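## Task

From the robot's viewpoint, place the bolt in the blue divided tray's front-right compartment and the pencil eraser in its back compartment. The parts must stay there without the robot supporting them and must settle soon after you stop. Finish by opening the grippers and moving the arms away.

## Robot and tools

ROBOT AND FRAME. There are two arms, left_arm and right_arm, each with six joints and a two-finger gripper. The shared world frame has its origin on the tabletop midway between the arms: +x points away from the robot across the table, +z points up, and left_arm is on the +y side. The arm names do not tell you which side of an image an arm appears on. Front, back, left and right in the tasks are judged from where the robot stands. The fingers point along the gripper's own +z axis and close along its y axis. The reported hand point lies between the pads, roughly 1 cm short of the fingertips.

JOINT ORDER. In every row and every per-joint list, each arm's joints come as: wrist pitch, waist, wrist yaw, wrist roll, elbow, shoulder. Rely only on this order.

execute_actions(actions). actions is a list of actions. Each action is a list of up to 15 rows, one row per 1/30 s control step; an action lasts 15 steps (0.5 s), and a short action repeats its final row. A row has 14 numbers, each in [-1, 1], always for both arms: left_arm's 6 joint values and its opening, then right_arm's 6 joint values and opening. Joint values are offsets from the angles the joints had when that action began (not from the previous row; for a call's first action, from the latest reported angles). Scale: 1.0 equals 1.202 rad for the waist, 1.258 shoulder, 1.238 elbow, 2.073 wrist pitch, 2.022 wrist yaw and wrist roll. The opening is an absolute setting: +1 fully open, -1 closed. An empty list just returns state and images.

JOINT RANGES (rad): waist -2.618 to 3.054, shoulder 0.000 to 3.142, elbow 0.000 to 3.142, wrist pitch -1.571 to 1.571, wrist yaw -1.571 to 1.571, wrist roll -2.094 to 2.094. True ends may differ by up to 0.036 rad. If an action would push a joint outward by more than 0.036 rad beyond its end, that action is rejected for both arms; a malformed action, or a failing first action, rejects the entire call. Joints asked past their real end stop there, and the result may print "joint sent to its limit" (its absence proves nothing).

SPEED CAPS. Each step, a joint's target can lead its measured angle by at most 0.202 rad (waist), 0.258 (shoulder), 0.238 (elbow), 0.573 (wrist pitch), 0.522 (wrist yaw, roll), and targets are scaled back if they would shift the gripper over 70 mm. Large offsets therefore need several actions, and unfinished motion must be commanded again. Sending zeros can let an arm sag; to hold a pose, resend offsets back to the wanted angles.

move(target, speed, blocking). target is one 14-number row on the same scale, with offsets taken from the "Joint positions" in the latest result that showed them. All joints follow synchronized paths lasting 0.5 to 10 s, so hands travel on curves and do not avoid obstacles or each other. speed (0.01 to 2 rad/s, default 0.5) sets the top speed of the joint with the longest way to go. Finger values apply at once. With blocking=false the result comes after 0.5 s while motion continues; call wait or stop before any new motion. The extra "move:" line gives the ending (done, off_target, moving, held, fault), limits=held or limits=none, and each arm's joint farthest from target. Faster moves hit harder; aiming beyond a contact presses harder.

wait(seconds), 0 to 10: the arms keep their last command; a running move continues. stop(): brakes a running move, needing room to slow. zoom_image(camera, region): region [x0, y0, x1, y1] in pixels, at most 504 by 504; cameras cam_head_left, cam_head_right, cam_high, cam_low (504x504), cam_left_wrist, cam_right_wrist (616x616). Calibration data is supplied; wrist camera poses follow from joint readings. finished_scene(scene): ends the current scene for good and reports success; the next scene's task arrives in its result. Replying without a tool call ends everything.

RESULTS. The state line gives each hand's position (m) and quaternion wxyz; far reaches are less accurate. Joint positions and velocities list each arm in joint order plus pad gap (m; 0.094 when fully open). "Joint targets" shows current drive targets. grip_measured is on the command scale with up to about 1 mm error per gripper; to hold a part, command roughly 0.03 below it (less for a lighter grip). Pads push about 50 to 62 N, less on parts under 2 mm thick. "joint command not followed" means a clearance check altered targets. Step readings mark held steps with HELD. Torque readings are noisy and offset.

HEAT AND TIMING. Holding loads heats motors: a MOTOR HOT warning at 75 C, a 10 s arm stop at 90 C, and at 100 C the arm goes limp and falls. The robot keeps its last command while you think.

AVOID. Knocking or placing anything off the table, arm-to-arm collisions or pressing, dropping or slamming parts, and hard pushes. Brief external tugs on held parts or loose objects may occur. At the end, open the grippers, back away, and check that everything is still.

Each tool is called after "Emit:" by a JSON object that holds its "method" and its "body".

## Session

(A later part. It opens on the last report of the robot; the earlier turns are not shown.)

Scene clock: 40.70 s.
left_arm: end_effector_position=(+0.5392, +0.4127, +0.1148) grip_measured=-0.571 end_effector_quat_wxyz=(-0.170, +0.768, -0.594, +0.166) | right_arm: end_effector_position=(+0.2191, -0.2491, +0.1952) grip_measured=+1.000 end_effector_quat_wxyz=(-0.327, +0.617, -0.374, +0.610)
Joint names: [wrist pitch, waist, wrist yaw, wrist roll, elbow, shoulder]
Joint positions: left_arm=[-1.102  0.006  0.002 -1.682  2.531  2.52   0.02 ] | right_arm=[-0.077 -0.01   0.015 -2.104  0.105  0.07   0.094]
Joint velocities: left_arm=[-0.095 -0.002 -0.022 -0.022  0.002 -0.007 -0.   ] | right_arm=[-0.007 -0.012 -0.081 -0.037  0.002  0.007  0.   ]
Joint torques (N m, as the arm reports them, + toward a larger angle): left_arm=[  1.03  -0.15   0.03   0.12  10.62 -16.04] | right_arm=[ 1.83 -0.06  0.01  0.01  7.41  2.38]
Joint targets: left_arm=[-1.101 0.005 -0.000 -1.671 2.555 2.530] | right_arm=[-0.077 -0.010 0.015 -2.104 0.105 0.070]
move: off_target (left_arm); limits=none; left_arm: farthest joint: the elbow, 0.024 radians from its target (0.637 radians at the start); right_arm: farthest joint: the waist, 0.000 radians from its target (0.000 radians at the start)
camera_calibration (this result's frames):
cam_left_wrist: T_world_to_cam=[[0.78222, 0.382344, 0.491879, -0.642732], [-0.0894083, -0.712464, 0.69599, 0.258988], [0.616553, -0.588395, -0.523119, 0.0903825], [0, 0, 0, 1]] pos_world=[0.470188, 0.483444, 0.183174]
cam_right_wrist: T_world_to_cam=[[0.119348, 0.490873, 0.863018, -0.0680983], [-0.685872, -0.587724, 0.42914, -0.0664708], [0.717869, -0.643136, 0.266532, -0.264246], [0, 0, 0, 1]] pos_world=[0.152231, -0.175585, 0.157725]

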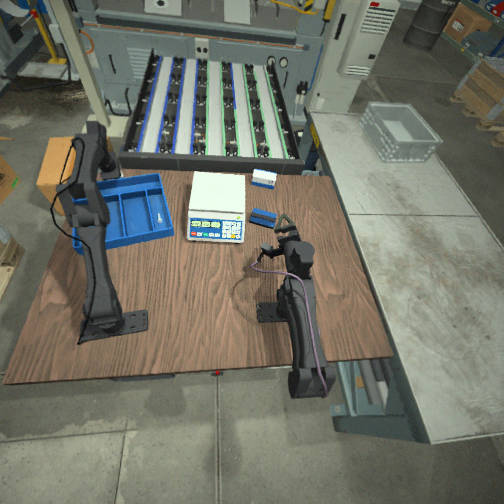

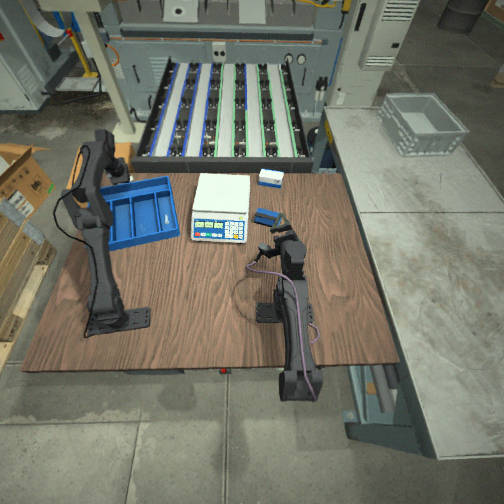

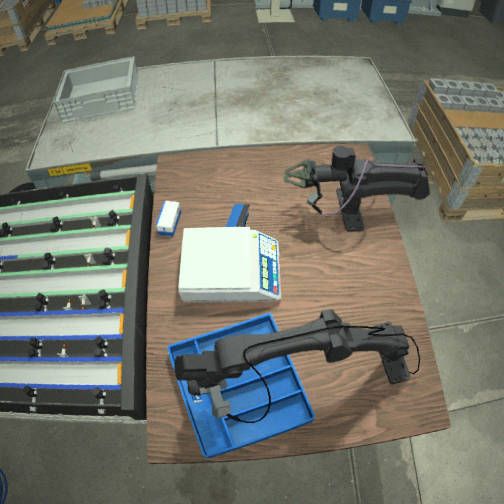

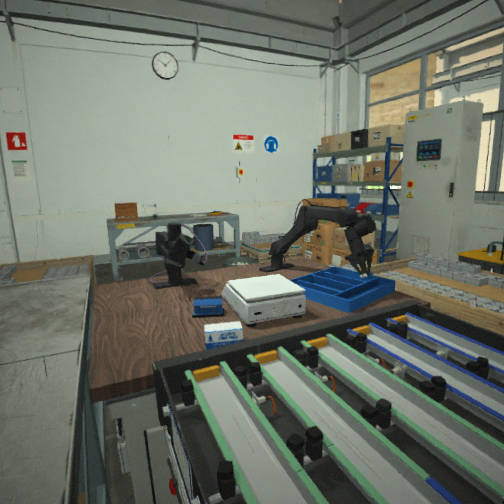

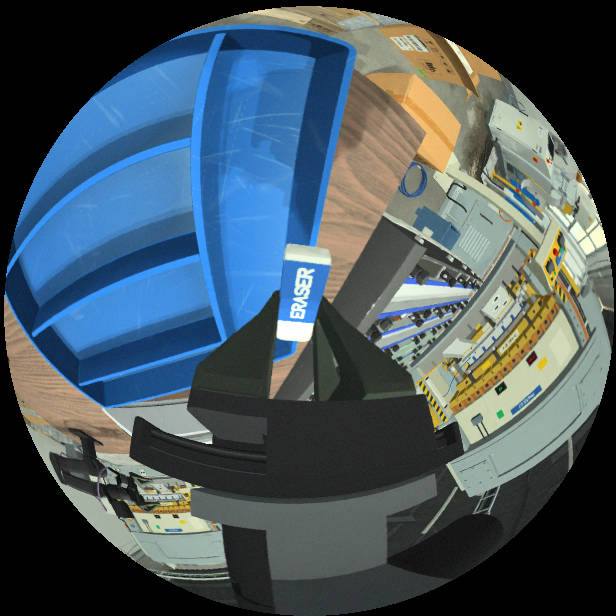

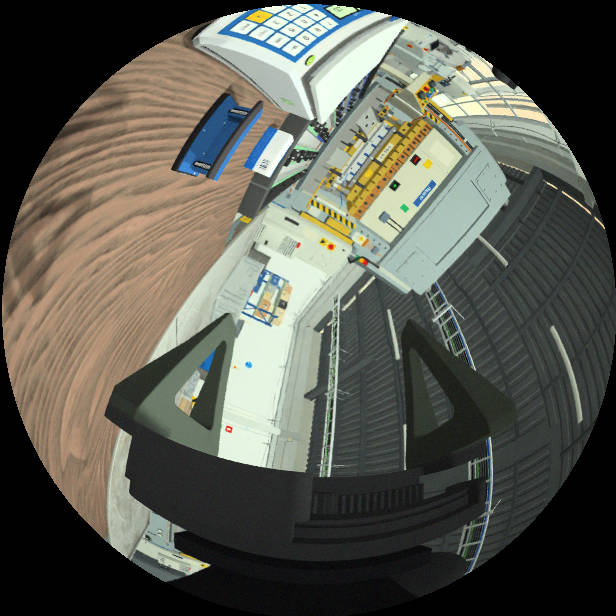

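Emit:
{"method": "move", "body": {"target": [0.142, 0.002, -0.001, 0.005, -0.2213, 0.0377, -0.605, 0, 0, 0, 0.0, 0, 0, 1], "speed": 0.25}}

Scene clock: 43.27 s.
left_arm: end_effector_position=(+0.5516, +0.4145, +0.0335) grip_measured=-0.571 end_effector_quat_wxyz=(-0.170, +0.768, -0.595, +0.165) | right_arm: end_effector_position=(+0.2191, -0.2491, +0.1952) grip_measured=+1.000 end_effector_quat_wxyz=(-0.327, +0.617, -0.374, +0.610)
Joint names: [wrist pitch, waist, wrist yaw, wrist roll, elbow, shoulder]
Joint positions: left_arm=[-0.809  0.006  0.002 -1.682  2.271  2.554  0.02 ] | right_arm=[-0.077 -0.01   0.015 -2.104  0.105  0.07   0.094]
Joint velocities: left_arm=[-0.022 -0.007 -0.007 -0.037  0.002 -0.002 -0.001] | right_arm=[-0.022  0.012 -0.081 -0.007 -0.007 -0.012  0.   ]
Joint torques (N m, as the arm reports them, + toward a larger angle): left_arm=[  1.03  -0.03   0.03   0.13   7.45 -16.03] | right_arm=[ 1.84 -0.03  0.    0.    7.45  2.42]
Joint targets: left_arm=[-0.808 0.008 -0.000 -1.672 2.257 2.567] | right_arm=[-0.077 -0.010 0.015 -2.104 0.105 0.070]
move: done; limits=none; left_arm: farthest joint: the elbow, 0.014 radians from its target (0.274 radians at the start); right_arm: farthest joint: the waist, 0.000 radians from its target (0.000 radians at the start)
camera_calibration (this result's frames):
cam_left_wrist: T_world_to_cam=[[0.783289, 0.382126, 0.490345, -0.613505], [-0.0883182, -0.712366, 0.696229, 0.317274], [0.615353, -0.588655, -0.524239, 0.0421149], [0, 0, 0, 1]] pos_world=[0.482657, 0.485243, 0.102012]
cam_right_wrist: T_world_to_cam=[[0.119348, 0.490873, 0.863018, -0.0680983], [-0.685872, -0.587724, 0.42914, -0.0664708], [0.717869, -0.643136, 0.266532, -0.264246], [0, 0, 0, 1]] pos_world=[0.152231, -0.175585, 0.157725]

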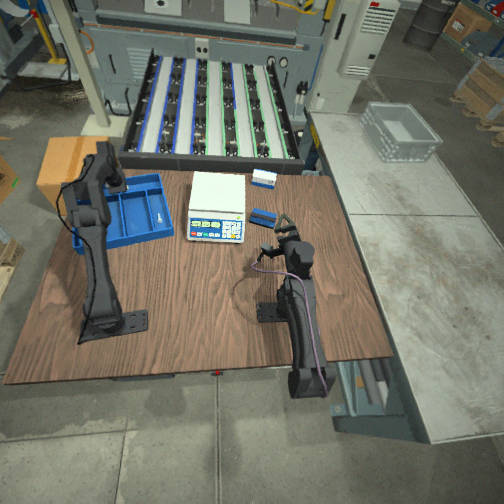

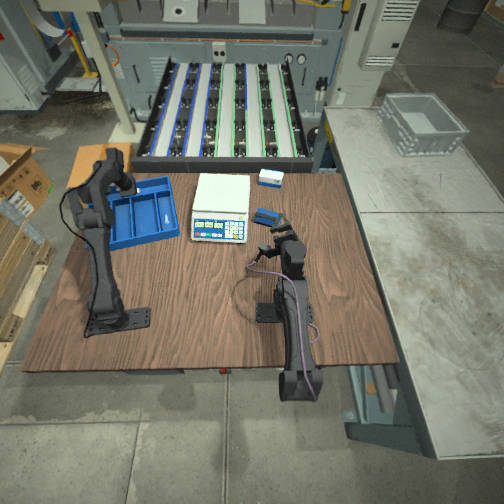

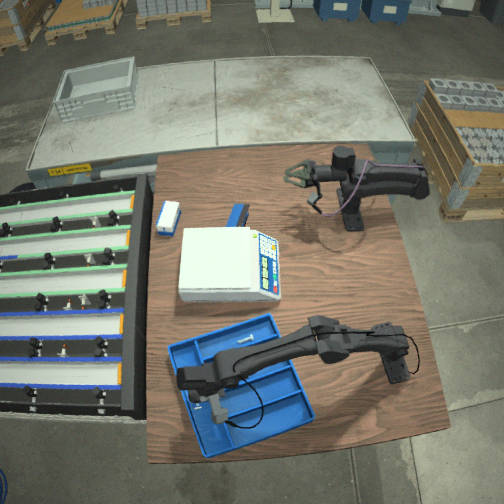

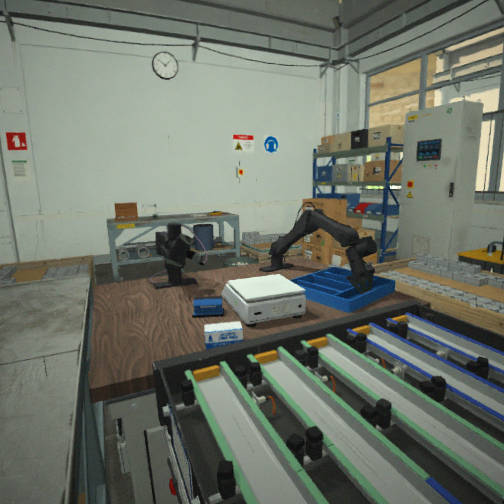

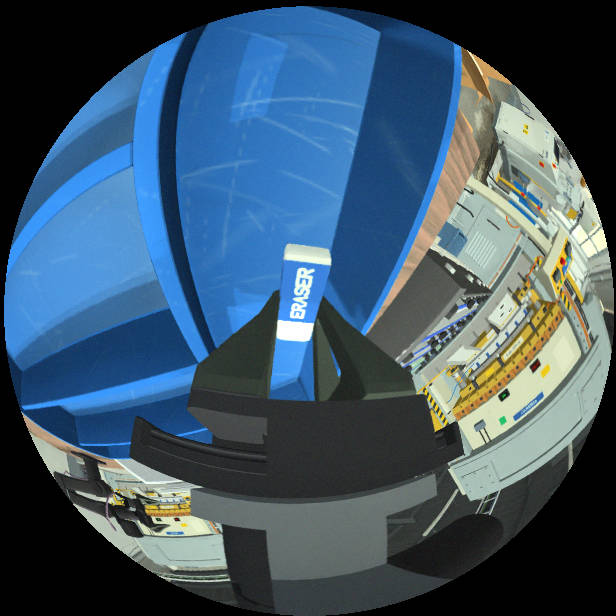

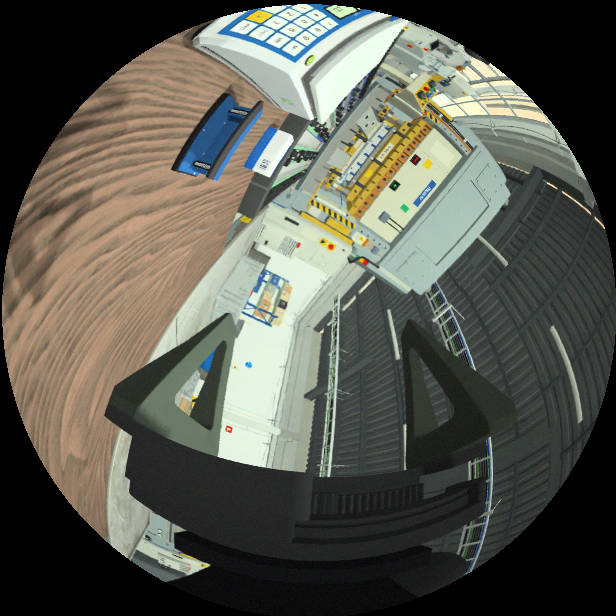

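Emit:
{"method": "execute_actions", "body": {"actions": [[[0.0,0.001,-0.001,0.004,-0.015,0.01,-0.605,0,0,0,0,0,0,1],[0.0,0.001,-0.001,0.004,-0.02,0.01,-0.605,0,0,0,0,0,0,1],[0.0,0.001,-0.001,0.004,-0.025,0.01,-0.605,0,0,0,0,0,0,1],[0.0,0.001,-0.001,0.004,-0.03,0.01,-0.605,0,0,0,0,0,0,1]],[[0.0,0.001,-0.001,0.004,-0.01,0.008,-0.56,0,0,0,0,0,0,1],[0.0,0.001,-0.001,0.004,-0.01,0.008,-0.52,0,0,0,0,0,0,1],[0.0,0.001,-0.001,0.004,-0.01,0.008,-0.48,0,0,0,0,0,0,1],[0.0,0.001,-0.001,0.004,-0.01,0.008,-0.44,0,0,0,0,0,0,1],[0.0,0.001,-0.001,0.004,-0.01,0.008,-0.4,0,0,0,0,0,0,1],[0.0,0.001,-0.001,0.004,-0.01,0.008,-0.35,0,0,0,0,0,0,1],[0.0,0.001,-0.001,0.004,-0.01,0.008,-0.3,0,0,0,0,0,0,1]]]}}

Scene clock: 44.50 s.
left_arm: end_effector_position=(+0.5560, +0.4151, +0.0334) grip_measured=-0.303 end_effector_quat_wxyz=(-0.177, +0.766, -0.593, +0.172) | right_arm: end_effector_position=(+0.2191, -0.2491, +0.1952) grip_measured=+1.000 end_effector_quat_wxyz=(-0.327, +0.617, -0.374, +0.610)
Joint names: [wrist pitch, waist, wrist yaw, wrist roll, elbow, shoulder]
Joint positions: left_arm=[-0.778  0.006  0.002 -1.682  2.261  2.554  0.033] | right_arm=[-0.077 -0.01   0.015 -2.104  0.105  0.07   0.094]
Joint velocities: left_arm=[-0.007  0.007  0.022 -0.037 -0.017  0.002  0.   ] | right_arm=[-0.007 -0.017 -0.037  0.007  0.012 -0.002  0.   ]
Joint torques (N m, as the arm reports them, + toward a larger angle): left_arm=[  0.88   0.15   0.05   0.14   7.64 -16.56] | right_arm=[ 1.84 -0.04  0.    0.    7.4   2.42]
Joint targets: left_arm=[-0.799 0.007 -0.000 -1.674 2.248 2.564] | right_arm=[-0.077 -0.010 0.015 -2.104 0.105 0.070]
Step readings (joint positions; steps 1 to 15: 1st action; 16 to 30: 2nd action):
0: left_arm=[-0.809 0.006 0.002 -1.682 2.271 2.554] | right_arm=[-0.077 -0.010 0.015 -2.104 0.105 0.070]
1: left_arm=[-0.809 0.006 0.002 -1.682 2.271 2.554] | right_arm=[-0.077 -0.010 0.015 -2.104 0.105 0.070]
2: left_arm=[-0.808 0.006 0.002 -1.682 2.270 2.554] | right_arm=[-0.077 -0.010 0.015 -2.104 0.105 0.070]
4: left_arm=[-0.805 0.006 0.002 -1.682 2.263 2.554] | right_arm=[-0.077 -0.010 0.015 -2.104 0.105 0.070]
8: left_arm=[-0.800 0.006 0.002 -1.682 2.261 2.554] | right_arm=[-0.077 -0.010 0.015 -2.104 0.105 0.070]
15: left_arm=[-0.799 0.006 0.002 -1.682 2.261 2.554] | right_arm=[-0.077 -0.010 0.015 -2.104 0.105 0.070]
16: left_arm=[-0.798 0.006 0.002 -1.682 2.261 2.554] | right_arm=[-0.077 -0.010 0.015 -2.104 0.105 0.070]
17: left_arm=[-0.797 0.006 0.002 -1.682 2.261 2.554] | right_arm=[-0.077 -0.010 0.015 -2.104 0.105 0.070]
19: left_arm=[-0.790 0.006 0.002 -1.682 2.261 2.554] | right_arm=[-0.077 -0.010 0.015 -2.104 0.105 0.070]
23: left_arm=[-0.778 0.006 0.002 -1.682 2.261 2.554] | right_arm=[-0.077 -0.010 0.015 -2.104 0.105 0.070]
30: Joint positions above
camera_calibration (this result's frames):
cam_left_wrist: T_world_to_cam=[[0.772925, 0.380638, 0.507643, -0.611347], [-0.102735, -0.714437, 0.692117, 0.327237], [0.626125, -0.587107, -0.513101, 0.032678], [0, 0, 0, 1]] pos_world=[0.485684, 0.485678, 0.100627]
cam_right_wrist: T_world_to_cam=[[0.119348, 0.490873, 0.863018, -0.0680983], [-0.685872, -0.587724, 0.42914, -0.0664708], [0.717869, -0.643136, 0.266532, -0.264246], [0, 0, 0, 1]] pos_world=[0.152231, -0.175585, 0.157725]

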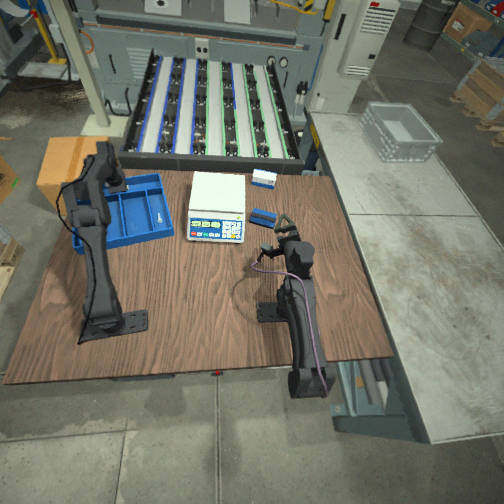

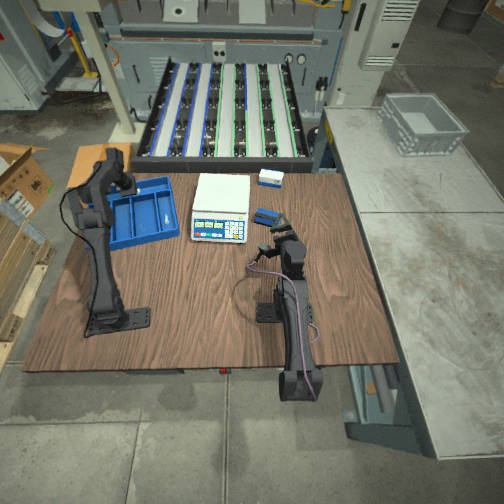

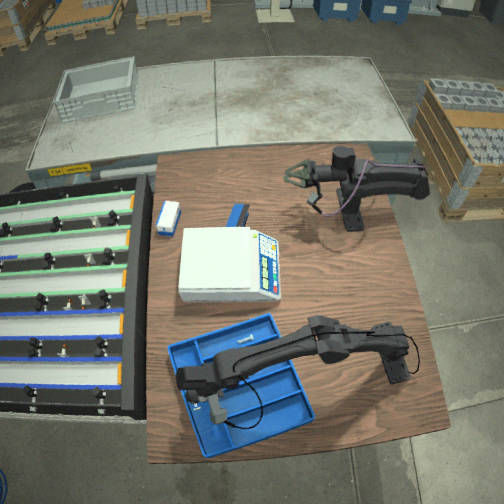

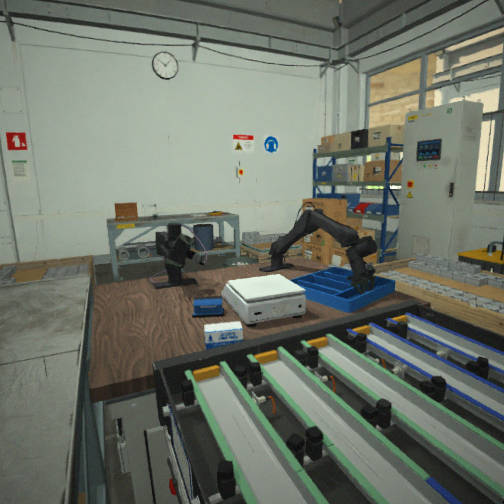

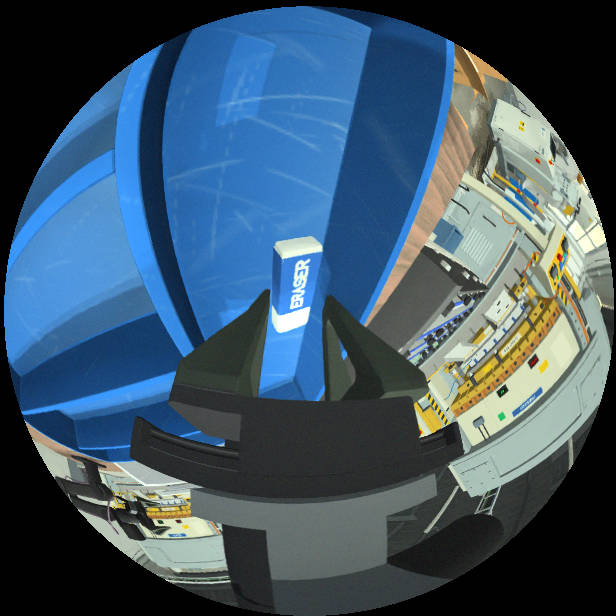

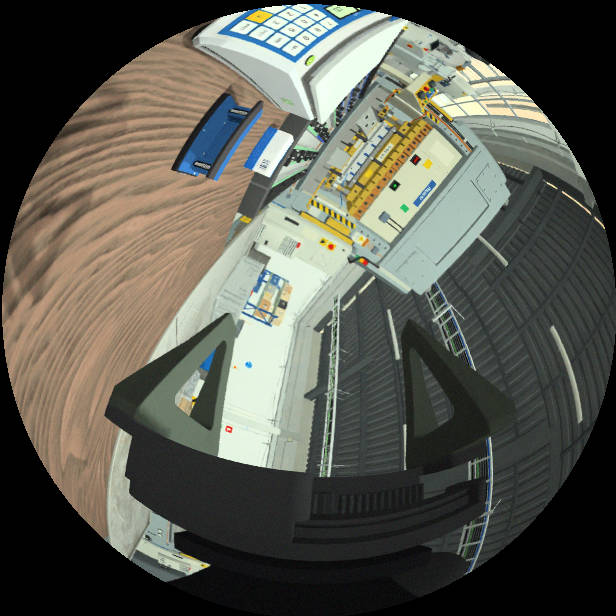

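Emit:
{"method": "move", "body": {"target": [-0.2, 0.0, 0.0, 0.0, -0.775, -0.955, -0.3, 0, 0, 0, 0.0, 0, 0, 1], "speed": 0.6}}

Scene clock: 47.33 s.
left_arm: end_effector_position=(+0.2480, +0.3708, +0.1904) grip_measured=-0.302 end_effector_quat_wxyz=(-0.123, +0.779, -0.603, +0.120) | right_arm: end_effector_position=(+0.2191, -0.2491, +0.1952) grip_measured=+1.000 end_effector_quat_wxyz=(-0.327, +0.617, -0.374, +0.610)
Joint names: [wrist pitch, waist, wrist yaw, wrist roll, elbow, shoulder]
Joint positions: left_arm=[-1.172  0.006  0.002 -1.682  1.317  1.37   0.033] | right_arm=[-0.077 -0.01   0.015 -2.104  0.105  0.07   0.094]
Joint velocities: left_arm=[ 0.051 -0.007 -0.022  0.081  0.012 -0.022 -0.   ] | right_arm=[ 0.037 -0.027 -0.007 -0.022 -0.002 -0.017  0.   ]
Joint torques (N m, as the arm reports them, + toward a larger angle): left_arm=[ 0.61 -0.04  0.05  0.01  6.98 -7.06] | right_arm=[ 1.83 -0.03  0.    0.01  7.41  2.4 ]
Joint targets: left_arm=[-1.193 0.006 0.002 -1.682 1.301 1.353] | right_arm=[-0.077 -0.010 0.015 -2.104 0.105 0.070]
move: off_target (left_arm); limits=none; left_arm: farthest joint: the wrist pitch, 0.021 radians from its target (0.414 radians at the start); right_arm: farthest joint: the waist, 0.000 radians from its target (0.000 radians at the start)
camera_calibration (this result's frames):
cam_left_wrist: T_world_to_cam=[[0.840165, 0.390295, 0.376552, -0.43145], [0.00427476, -0.699068, 0.715043, 0.11866], [0.542313, -0.599145, -0.589001, 0.319877], [0, 0, 0, 1]] pos_world=[0.188508, 0.442997, 0.266024]
cam_right_wrist: T_world_to_cam=[[0.119348, 0.490873, 0.863018, -0.0680983], [-0.685872, -0.587724, 0.42914, -0.0664708], [0.717869, -0.643136, 0.266532, -0.264246], [0, 0, 0, 1]] pos_world=[0.152231, -0.175585, 0.157725]

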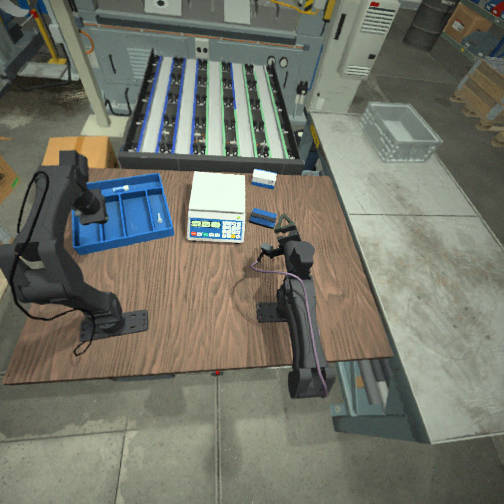

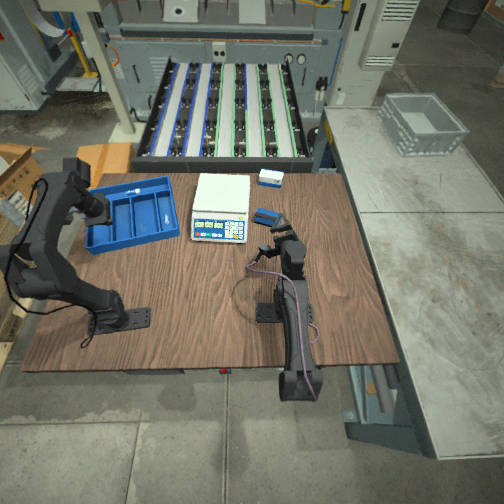

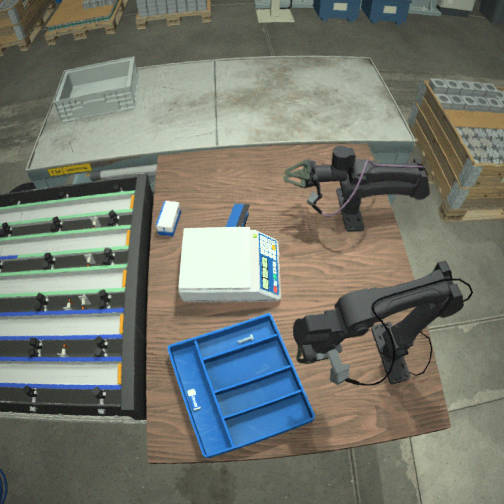

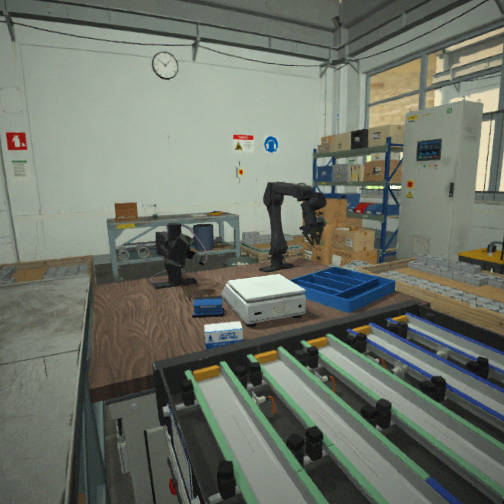

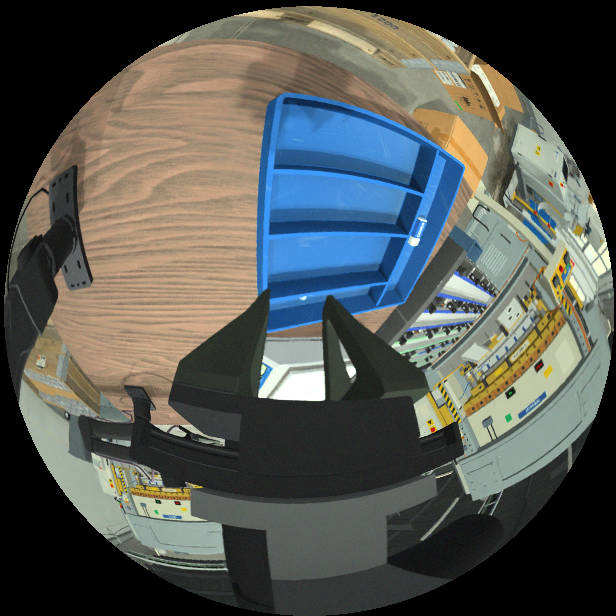

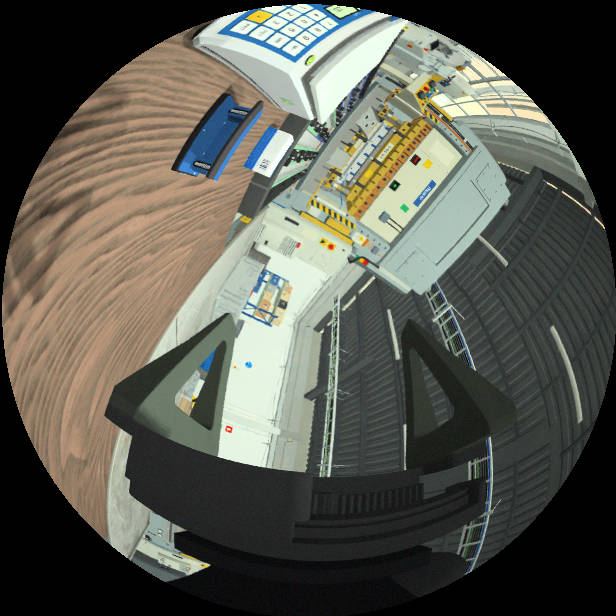

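Both items are in their compartments and the arm is clear.

Emit:
{"method": "finished_scene", "body": {"scene": 1}}

The scene is finished: the task was done.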